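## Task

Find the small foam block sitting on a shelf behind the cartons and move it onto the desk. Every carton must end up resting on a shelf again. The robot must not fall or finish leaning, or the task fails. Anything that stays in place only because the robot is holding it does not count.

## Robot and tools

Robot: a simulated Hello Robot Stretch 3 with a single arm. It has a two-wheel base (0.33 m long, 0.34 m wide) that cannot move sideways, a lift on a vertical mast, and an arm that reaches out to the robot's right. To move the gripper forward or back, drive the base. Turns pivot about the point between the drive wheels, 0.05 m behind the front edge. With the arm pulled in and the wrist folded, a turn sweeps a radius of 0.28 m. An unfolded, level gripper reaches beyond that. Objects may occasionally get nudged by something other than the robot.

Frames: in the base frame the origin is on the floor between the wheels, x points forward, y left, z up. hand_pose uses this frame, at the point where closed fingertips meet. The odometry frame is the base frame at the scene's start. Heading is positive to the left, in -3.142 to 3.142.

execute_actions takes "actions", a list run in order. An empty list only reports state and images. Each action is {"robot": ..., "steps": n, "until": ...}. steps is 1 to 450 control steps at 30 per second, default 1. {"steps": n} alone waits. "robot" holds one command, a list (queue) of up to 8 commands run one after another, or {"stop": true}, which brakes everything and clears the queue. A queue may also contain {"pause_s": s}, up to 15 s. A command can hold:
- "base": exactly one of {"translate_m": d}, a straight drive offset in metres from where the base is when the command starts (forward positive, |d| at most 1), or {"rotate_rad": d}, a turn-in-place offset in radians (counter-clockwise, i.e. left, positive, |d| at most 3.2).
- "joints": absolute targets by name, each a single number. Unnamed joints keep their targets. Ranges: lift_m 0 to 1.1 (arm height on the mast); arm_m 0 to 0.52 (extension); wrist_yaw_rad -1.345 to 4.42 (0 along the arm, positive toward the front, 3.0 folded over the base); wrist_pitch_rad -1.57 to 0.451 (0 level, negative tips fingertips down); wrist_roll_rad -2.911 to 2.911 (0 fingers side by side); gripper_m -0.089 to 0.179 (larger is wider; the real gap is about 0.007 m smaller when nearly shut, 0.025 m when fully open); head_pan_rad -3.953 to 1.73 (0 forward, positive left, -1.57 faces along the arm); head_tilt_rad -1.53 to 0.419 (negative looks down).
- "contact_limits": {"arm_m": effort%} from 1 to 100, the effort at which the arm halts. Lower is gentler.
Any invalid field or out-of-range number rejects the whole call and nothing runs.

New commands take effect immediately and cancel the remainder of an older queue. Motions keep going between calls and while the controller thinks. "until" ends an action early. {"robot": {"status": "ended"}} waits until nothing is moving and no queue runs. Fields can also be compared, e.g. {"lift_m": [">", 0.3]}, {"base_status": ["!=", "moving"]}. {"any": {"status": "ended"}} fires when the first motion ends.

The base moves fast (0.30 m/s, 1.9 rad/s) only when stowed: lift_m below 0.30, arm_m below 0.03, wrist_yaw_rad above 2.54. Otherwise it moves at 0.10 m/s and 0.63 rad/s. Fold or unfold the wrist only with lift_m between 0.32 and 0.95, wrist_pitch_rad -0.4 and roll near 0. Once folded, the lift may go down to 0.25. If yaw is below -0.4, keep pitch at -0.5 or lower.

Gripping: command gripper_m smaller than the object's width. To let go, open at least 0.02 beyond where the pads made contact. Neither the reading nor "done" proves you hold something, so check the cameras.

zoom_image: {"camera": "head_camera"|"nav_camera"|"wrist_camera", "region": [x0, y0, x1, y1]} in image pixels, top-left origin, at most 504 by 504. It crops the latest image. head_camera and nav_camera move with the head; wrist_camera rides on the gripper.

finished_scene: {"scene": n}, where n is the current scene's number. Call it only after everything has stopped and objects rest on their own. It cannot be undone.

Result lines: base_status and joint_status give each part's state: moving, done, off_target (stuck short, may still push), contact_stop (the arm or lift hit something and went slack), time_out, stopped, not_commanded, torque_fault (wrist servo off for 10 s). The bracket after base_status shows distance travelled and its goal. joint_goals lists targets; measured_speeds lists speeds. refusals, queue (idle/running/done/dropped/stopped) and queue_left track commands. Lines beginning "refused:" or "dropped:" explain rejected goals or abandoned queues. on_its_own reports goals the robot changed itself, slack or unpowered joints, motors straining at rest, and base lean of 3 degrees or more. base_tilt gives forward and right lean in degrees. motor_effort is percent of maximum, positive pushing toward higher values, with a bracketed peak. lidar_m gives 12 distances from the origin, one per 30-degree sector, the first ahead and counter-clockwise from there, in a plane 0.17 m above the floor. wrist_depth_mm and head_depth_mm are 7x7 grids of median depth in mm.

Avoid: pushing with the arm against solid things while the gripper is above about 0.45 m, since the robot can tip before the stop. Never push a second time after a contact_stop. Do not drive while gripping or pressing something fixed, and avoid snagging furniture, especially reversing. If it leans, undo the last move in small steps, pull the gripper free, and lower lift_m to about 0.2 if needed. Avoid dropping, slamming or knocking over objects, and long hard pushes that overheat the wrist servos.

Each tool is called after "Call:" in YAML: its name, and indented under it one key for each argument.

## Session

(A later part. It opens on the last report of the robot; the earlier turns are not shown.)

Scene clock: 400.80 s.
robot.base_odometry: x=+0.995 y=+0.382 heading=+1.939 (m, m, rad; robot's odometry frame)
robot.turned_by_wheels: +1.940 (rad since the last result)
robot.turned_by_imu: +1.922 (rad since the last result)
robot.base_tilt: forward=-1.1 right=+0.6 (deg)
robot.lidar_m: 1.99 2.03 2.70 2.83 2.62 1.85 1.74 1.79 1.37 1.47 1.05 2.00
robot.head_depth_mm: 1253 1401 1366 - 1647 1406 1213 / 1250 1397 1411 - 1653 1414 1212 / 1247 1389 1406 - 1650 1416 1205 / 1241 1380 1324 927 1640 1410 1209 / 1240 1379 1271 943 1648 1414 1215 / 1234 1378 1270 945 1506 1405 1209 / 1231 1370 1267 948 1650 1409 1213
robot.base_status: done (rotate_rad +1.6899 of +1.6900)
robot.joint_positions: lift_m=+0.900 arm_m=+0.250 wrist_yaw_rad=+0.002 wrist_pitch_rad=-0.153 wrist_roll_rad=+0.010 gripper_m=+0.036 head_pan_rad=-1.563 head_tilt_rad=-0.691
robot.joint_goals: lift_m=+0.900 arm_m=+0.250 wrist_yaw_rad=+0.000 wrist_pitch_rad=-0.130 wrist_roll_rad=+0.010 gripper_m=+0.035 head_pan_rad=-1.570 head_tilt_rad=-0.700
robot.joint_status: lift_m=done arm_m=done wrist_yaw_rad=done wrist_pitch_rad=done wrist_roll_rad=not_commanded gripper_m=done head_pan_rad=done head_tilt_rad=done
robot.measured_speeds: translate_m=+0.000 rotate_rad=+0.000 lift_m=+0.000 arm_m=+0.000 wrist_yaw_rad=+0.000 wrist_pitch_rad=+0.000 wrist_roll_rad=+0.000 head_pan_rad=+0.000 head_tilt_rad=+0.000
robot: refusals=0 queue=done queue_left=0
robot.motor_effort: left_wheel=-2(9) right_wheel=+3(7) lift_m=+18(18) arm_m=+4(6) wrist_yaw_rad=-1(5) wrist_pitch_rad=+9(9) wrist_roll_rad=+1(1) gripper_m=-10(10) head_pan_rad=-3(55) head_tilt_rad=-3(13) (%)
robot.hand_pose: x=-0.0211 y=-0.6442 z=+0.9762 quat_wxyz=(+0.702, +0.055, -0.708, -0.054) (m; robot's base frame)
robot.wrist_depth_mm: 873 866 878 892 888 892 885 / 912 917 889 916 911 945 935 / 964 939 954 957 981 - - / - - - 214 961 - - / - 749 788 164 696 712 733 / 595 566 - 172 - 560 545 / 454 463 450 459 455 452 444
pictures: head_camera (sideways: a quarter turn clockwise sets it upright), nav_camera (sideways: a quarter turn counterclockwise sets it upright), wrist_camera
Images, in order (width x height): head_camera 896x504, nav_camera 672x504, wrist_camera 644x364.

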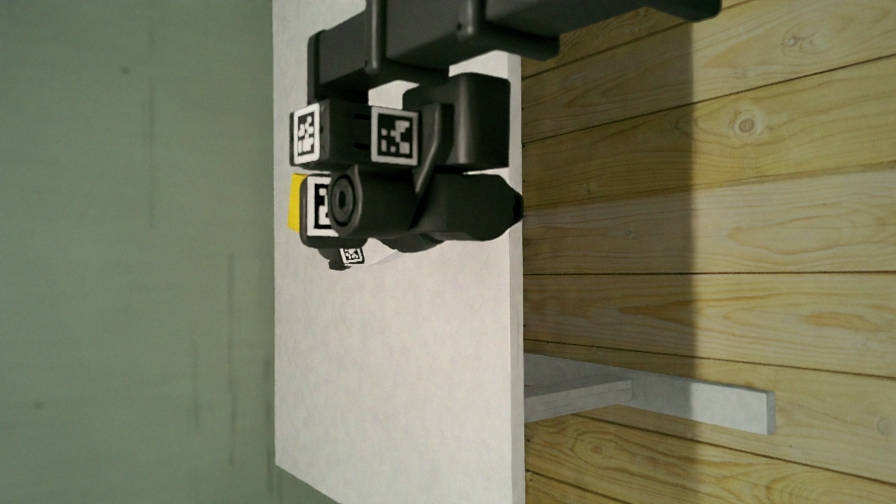

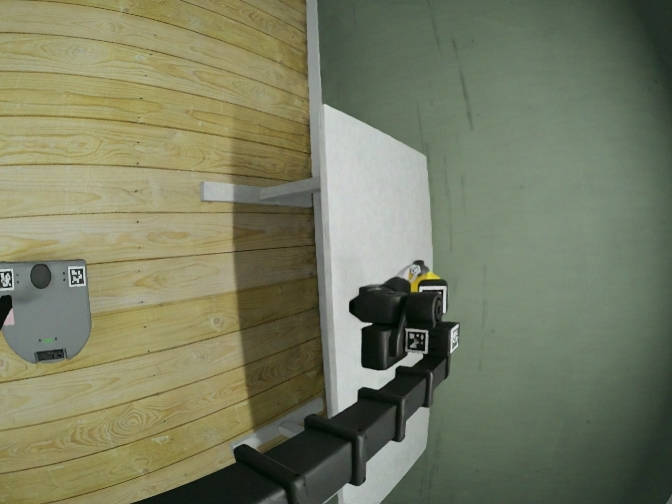

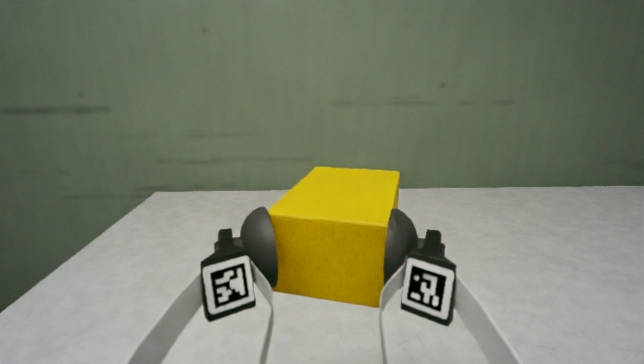

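Call:
execute_actions:
  actions:
    - {"robot":[{"joints":{"arm_m":0.48}},{"joints":{"lift_m":0.71}}],"steps":300,"until":{"robot":{"status":"ended"}}}

Scene clock: 412.73 s.
robot.base_odometry: x=+0.995 y=+0.382 heading=+1.939 (m, m, rad; robot's odometry frame)
robot.turned_by_wheels: +0.000 (rad since the last result)
robot.turned_by_imu: +0.002 (rad since the last result)
robot.base_tilt: forward=-1.1 right=+0.6 (deg)
robot.lidar_m: 1.98 2.03 2.69 2.83 2.63 1.85 1.74 1.79 1.37 1.47 1.05 2.00
robot.head_depth_mm: 1259 1392 1269 949 1689 1450 - / 1247 1394 1268 980 - 1394 1191 / 1243 1385 1271 - 1650 1406 1213 / 1248 1374 1270 946 1647 1403 1210 / 1239 1375 1264 944 1641 1412 1212 / 1237 1374 1263 943 1512 1394 1213 / 1235 1375 1264 943 1650 1415 1210
robot.base_status: done (rotate_rad +1.6899 of +1.6900)
robot.joint_positions: lift_m=+0.710 arm_m=+0.480 wrist_yaw_rad=+0.002 wrist_pitch_rad=-0.153 wrist_roll_rad=+0.010 gripper_m=+0.036 head_pan_rad=-1.563 head_tilt_rad=-0.691
robot.joint_goals: lift_m=+0.710 arm_m=+0.480 wrist_yaw_rad=+0.000 wrist_pitch_rad=-0.130 wrist_roll_rad=+0.010 gripper_m=+0.035 head_pan_rad=-1.570 head_tilt_rad=-0.700
robot.joint_status: lift_m=done arm_m=done wrist_yaw_rad=done wrist_pitch_rad=done wrist_roll_rad=not_commanded gripper_m=done head_pan_rad=done head_tilt_rad=done
robot.measured_speeds: translate_m=+0.000 rotate_rad=+0.000 lift_m=+0.000 arm_m=+0.000 wrist_yaw_rad=+0.000 wrist_pitch_rad=+0.000 wrist_roll_rad=+0.000 head_pan_rad=+0.000 head_tilt_rad=+0.000
robot: refusals=0 queue=done queue_left=0
robot.motor_effort: left_wheel=-2(2) right_wheel=+3(3) lift_m=+18(17) arm_m=+4(7) wrist_yaw_rad=-2(1) wrist_pitch_rad=+9(9) wrist_roll_rad=+1(1) gripper_m=-10(10) head_pan_rad=-4(4) head_tilt_rad=-3(2) (%)
robot.hand_pose: x=-0.0211 y=-0.8742 z=+0.7862 quat_wxyz=(+0.702, +0.055, -0.708, -0.054) (m; robot's base frame)
robot.wrist_depth_mm: 665 685 674 685 686 702 696 / 720 703 723 711 712 726 730 / 738 715 733 739 747 736 757 / 479 466 479 214 428 458 456 / 333 334 352 165 319 317 318 / 253 254 - 171 - 250 246 / 204 206 203 202 203 203 200
pictures: head_camera (sideways: a quarter turn clockwise sets it upright), nav_camera (sideways: a quarter turn counterclockwise sets it upright), wrist_camera
Images, in order (width x height): head_camera 896x504, nav_camera 672x504, wrist_camera 644x364.

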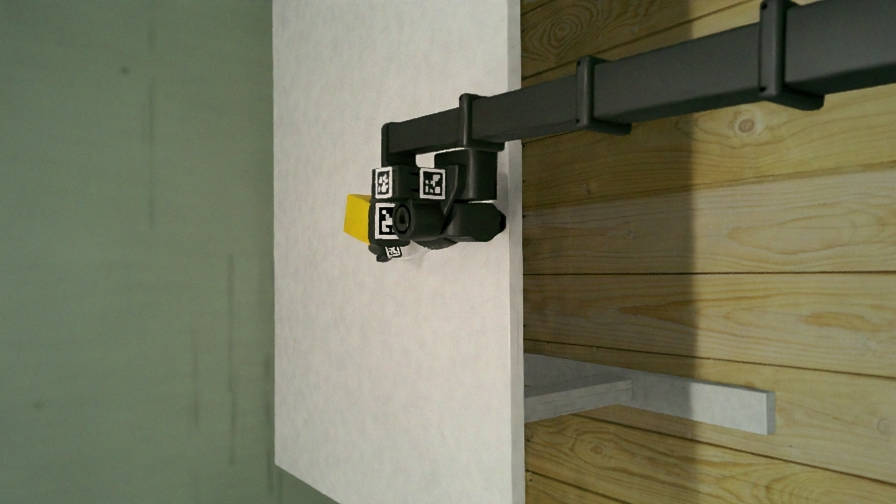

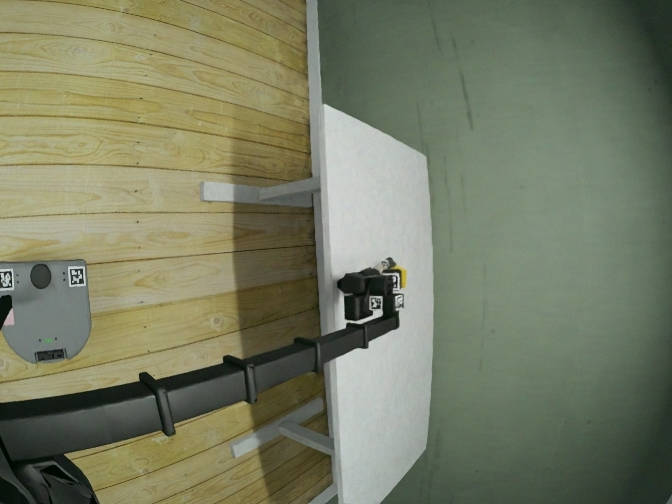

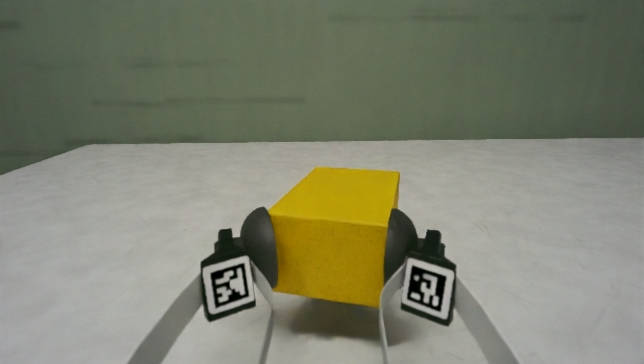

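Call:
execute_actions:
  actions:
    - {"robot":[{"joints":{"lift_m":0.673}},{"joints":{"gripper_m":0.15}},{"joints":{"lift_m":0.76}},{"joints":{"arm_m":0.0}}],"steps":400,"until":{"robot":{"status":"ended"}}}

Scene clock: 426.37 s.
robot.base_odometry: x=+0.995 y=+0.382 heading=+1.939 (m, m, rad; robot's odometry frame)
robot.turned_by_wheels: +0.000 (rad since the last result)
robot.turned_by_imu: +0.003 (rad since the last result)
robot.base_tilt: forward=-1.1 right=+0.8 (deg)
robot.lidar_m: 1.98 2.04 2.70 2.83 2.63 1.85 1.74 1.79 1.37 1.47 1.05 1.99
robot.head_depth_mm: 1256 1388 1271 946 1695 1407 1237 / 1252 1393 1272 947 1700 1376 1240 / 1252 1386 1270 949 1652 1446 - / 1248 1379 1268 946 1650 1445 1203 / 1238 1376 1269 948 1646 1418 1212 / 1239 1381 1265 945 1507 1394 1211 / 1235 1373 1266 946 1651 1413 1211
robot.base_status: done (rotate_rad +1.6899 of +1.6900)
robot.joint_positions: lift_m=+0.760 arm_m=+0.000 wrist_yaw_rad=+0.001 wrist_pitch_rad=-0.152 wrist_roll_rad=+0.010 gripper_m=+0.150 head_pan_rad=-1.563 head_tilt_rad=-0.691
robot.joint_goals: lift_m=+0.760 arm_m=+0.000 wrist_yaw_rad=+0.000 wrist_pitch_rad=-0.130 wrist_roll_rad=+0.010 gripper_m=+0.150 head_pan_rad=-1.570 head_tilt_rad=-0.700
robot.joint_status: lift_m=done arm_m=done wrist_yaw_rad=done wrist_pitch_rad=done wrist_roll_rad=not_commanded gripper_m=done head_pan_rad=done head_tilt_rad=done
robot.measured_speeds: translate_m=+0.000 rotate_rad=+0.000 lift_m=+0.000 arm_m=+0.000 wrist_yaw_rad=+0.000 wrist_pitch_rad=+0.000 wrist_roll_rad=+0.000 head_pan_rad=+0.000 head_tilt_rad=+0.000
robot: refusals=0 queue=done queue_left=0
robot.motor_effort: left_wheel=-2(2) right_wheel=+3(3) lift_m=+38(42) arm_m=-4(2) wrist_yaw_rad=-1(1) wrist_pitch_rad=+8(9) wrist_roll_rad=+1(1) gripper_m=+1(83) head_pan_rad=-3(3) head_tilt_rad=-4(2) (%)
robot.hand_pose: x=-0.0211 y=-0.3949 z=+0.8355 quat_wxyz=(+0.702, +0.054, -0.708, -0.054) (m; robot's base frame)
robot.wrist_depth_mm: - - - - - - - / - - - - - - - / - - - - - - - / - 632 636 631 623 631 604 / 512 486 509 496 497 495 491 / - - - - - - - / - - - - - - -
pictures: head_camera (sideways: a quarter turn clockwise sets it upright), nav_camera (sideways: a quarter turn counterclockwise sets it upright), wrist_camera
Images, in order (width x height): head_camera 896x504, nav_camera 672x504, wrist_camera 644x364.

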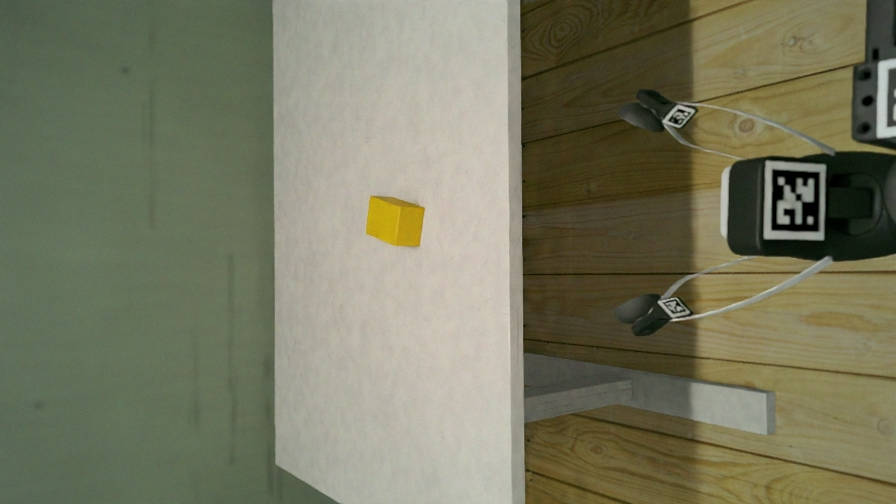

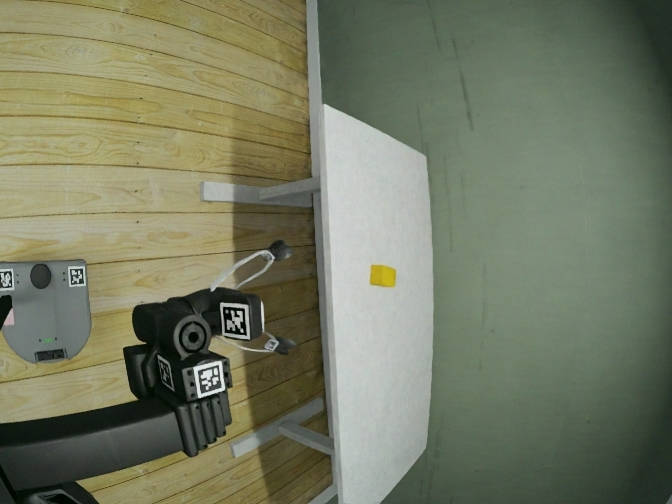

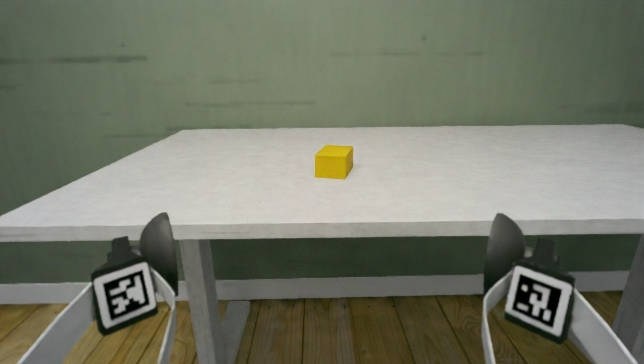

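The block is on the desk. A quick look back at the shelf will confirm the cartons.

Call:
execute_actions:
  actions:
    - {"robot":{"joints":{"head_pan_rad":1.45,"head_tilt_rad":-0.25}},"steps":120,"until":{"robot":{"status":"ended"}}}

Scene clock: 431.83 s.
robot.base_odometry: x=+0.995 y=+0.382 heading=+1.939 (m, m, rad; robot's odometry frame)
robot.turned_by_wheels: +0.000 (rad since the last result)
robot.turned_by_imu: +0.001 (rad since the last result)
robot.base_tilt: forward=-1.0 right=+0.6 (deg)
robot.lidar_m: 1.99 2.04 2.70 2.83 2.62 1.86 1.74 1.78 1.37 1.47 1.05 2.00
robot.head_depth_mm: 3068 3185 3343 3494 3234 2230 1684 / 3005 3120 3215 3230 3048 2206 1684 / 2991 3079 3197 3297 3022 2197 1688 / 2917 2990 3019 3198 3010 2206 1684 / 2904 2984 3115 3252 3233 2209 1680 / 2836 2943 3062 3208 3201 2206 1683 / 2781 2874 2952 3041 2835 2216 1688
robot.base_status: done (rotate_rad +1.6899 of +1.6900)
robot.joint_positions: lift_m=+0.760 arm_m=+0.000 wrist_yaw_rad=+0.001 wrist_pitch_rad=-0.152 wrist_roll_rad=+0.010 gripper_m=+0.150 head_pan_rad=+1.443 head_tilt_rad=-0.260
robot.joint_goals: lift_m=+0.760 arm_m=+0.000 wrist_yaw_rad=+0.000 wrist_pitch_rad=-0.130 wrist_roll_rad=+0.010 gripper_m=+0.150 head_pan_rad=+1.450 head_tilt_rad=-0.250
robot.joint_status: lift_m=done arm_m=done wrist_yaw_rad=done wrist_pitch_rad=done wrist_roll_rad=not_commanded gripper_m=done head_pan_rad=done head_tilt_rad=done
robot.measured_speeds: translate_m=+0.000 rotate_rad=+0.000 lift_m=+0.000 arm_m=+0.000 wrist_yaw_rad=+0.000 wrist_pitch_rad=+0.000 wrist_roll_rad=+0.000 head_pan_rad=+0.000 head_tilt_rad=+0.000
robot: refusals=0 queue=done queue_left=0
robot.motor_effort: left_wheel=-2(2) right_wheel=+3(3) lift_m=+38(38) arm_m=-4(4) wrist_yaw_rad=-2(1) wrist_pitch_rad=+8(9) wrist_roll_rad=+1(1) gripper_m=+0(1) head_pan_rad=+5(54) head_tilt_rad=+3(20) (%)
robot.hand_pose: x=-0.0211 y=-0.3949 z=+0.8355 quat_wxyz=(+0.702, +0.054, -0.708, -0.054) (m; robot's base frame)
robot.wrist_depth_mm: - - - - - - - / - - - - - - - / - - - - - - - / - 642 639 623 628 613 612 / 505 490 492 497 491 487 491 / - - - - - - - / - - - - - - -
pictures: head_camera (sideways: a quarter turn clockwise sets it upright), nav_camera (sideways: a quarter turn counterclockwise sets it upright), wrist_camera
Images, in order (width x height): head_camera 896x504, nav_camera 672x504, wrist_camera 644x364.

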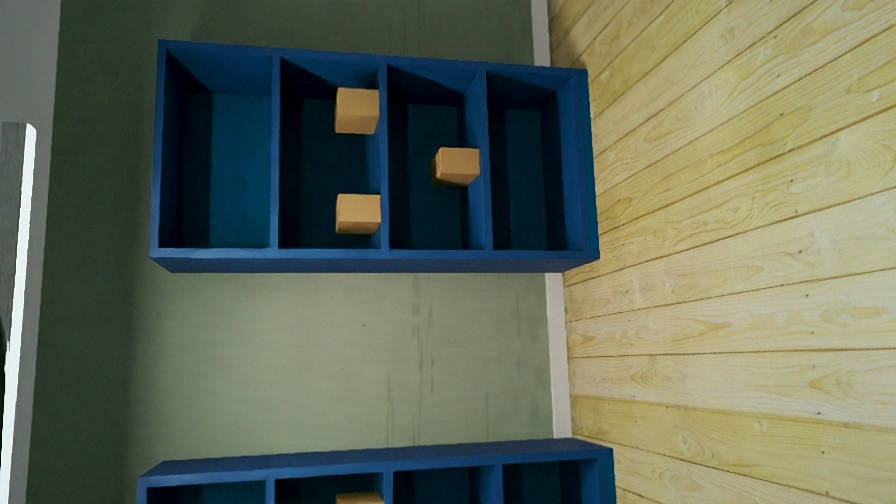

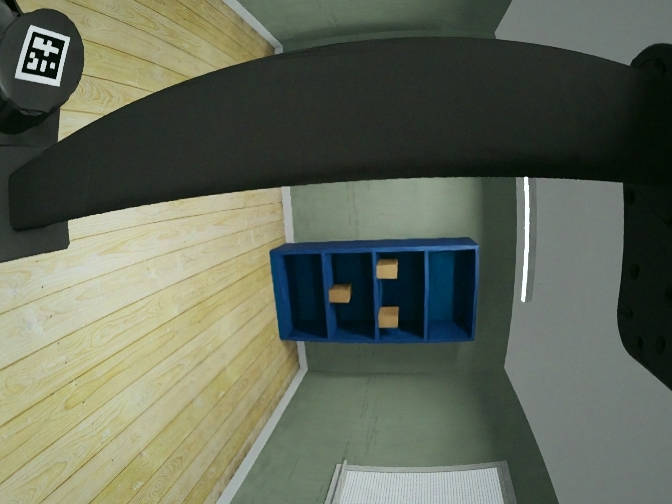

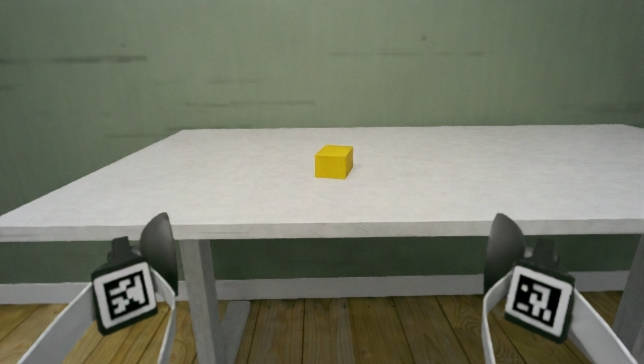

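Call:
finished_scene:
  scene: 1

The scene is finished: the task was done.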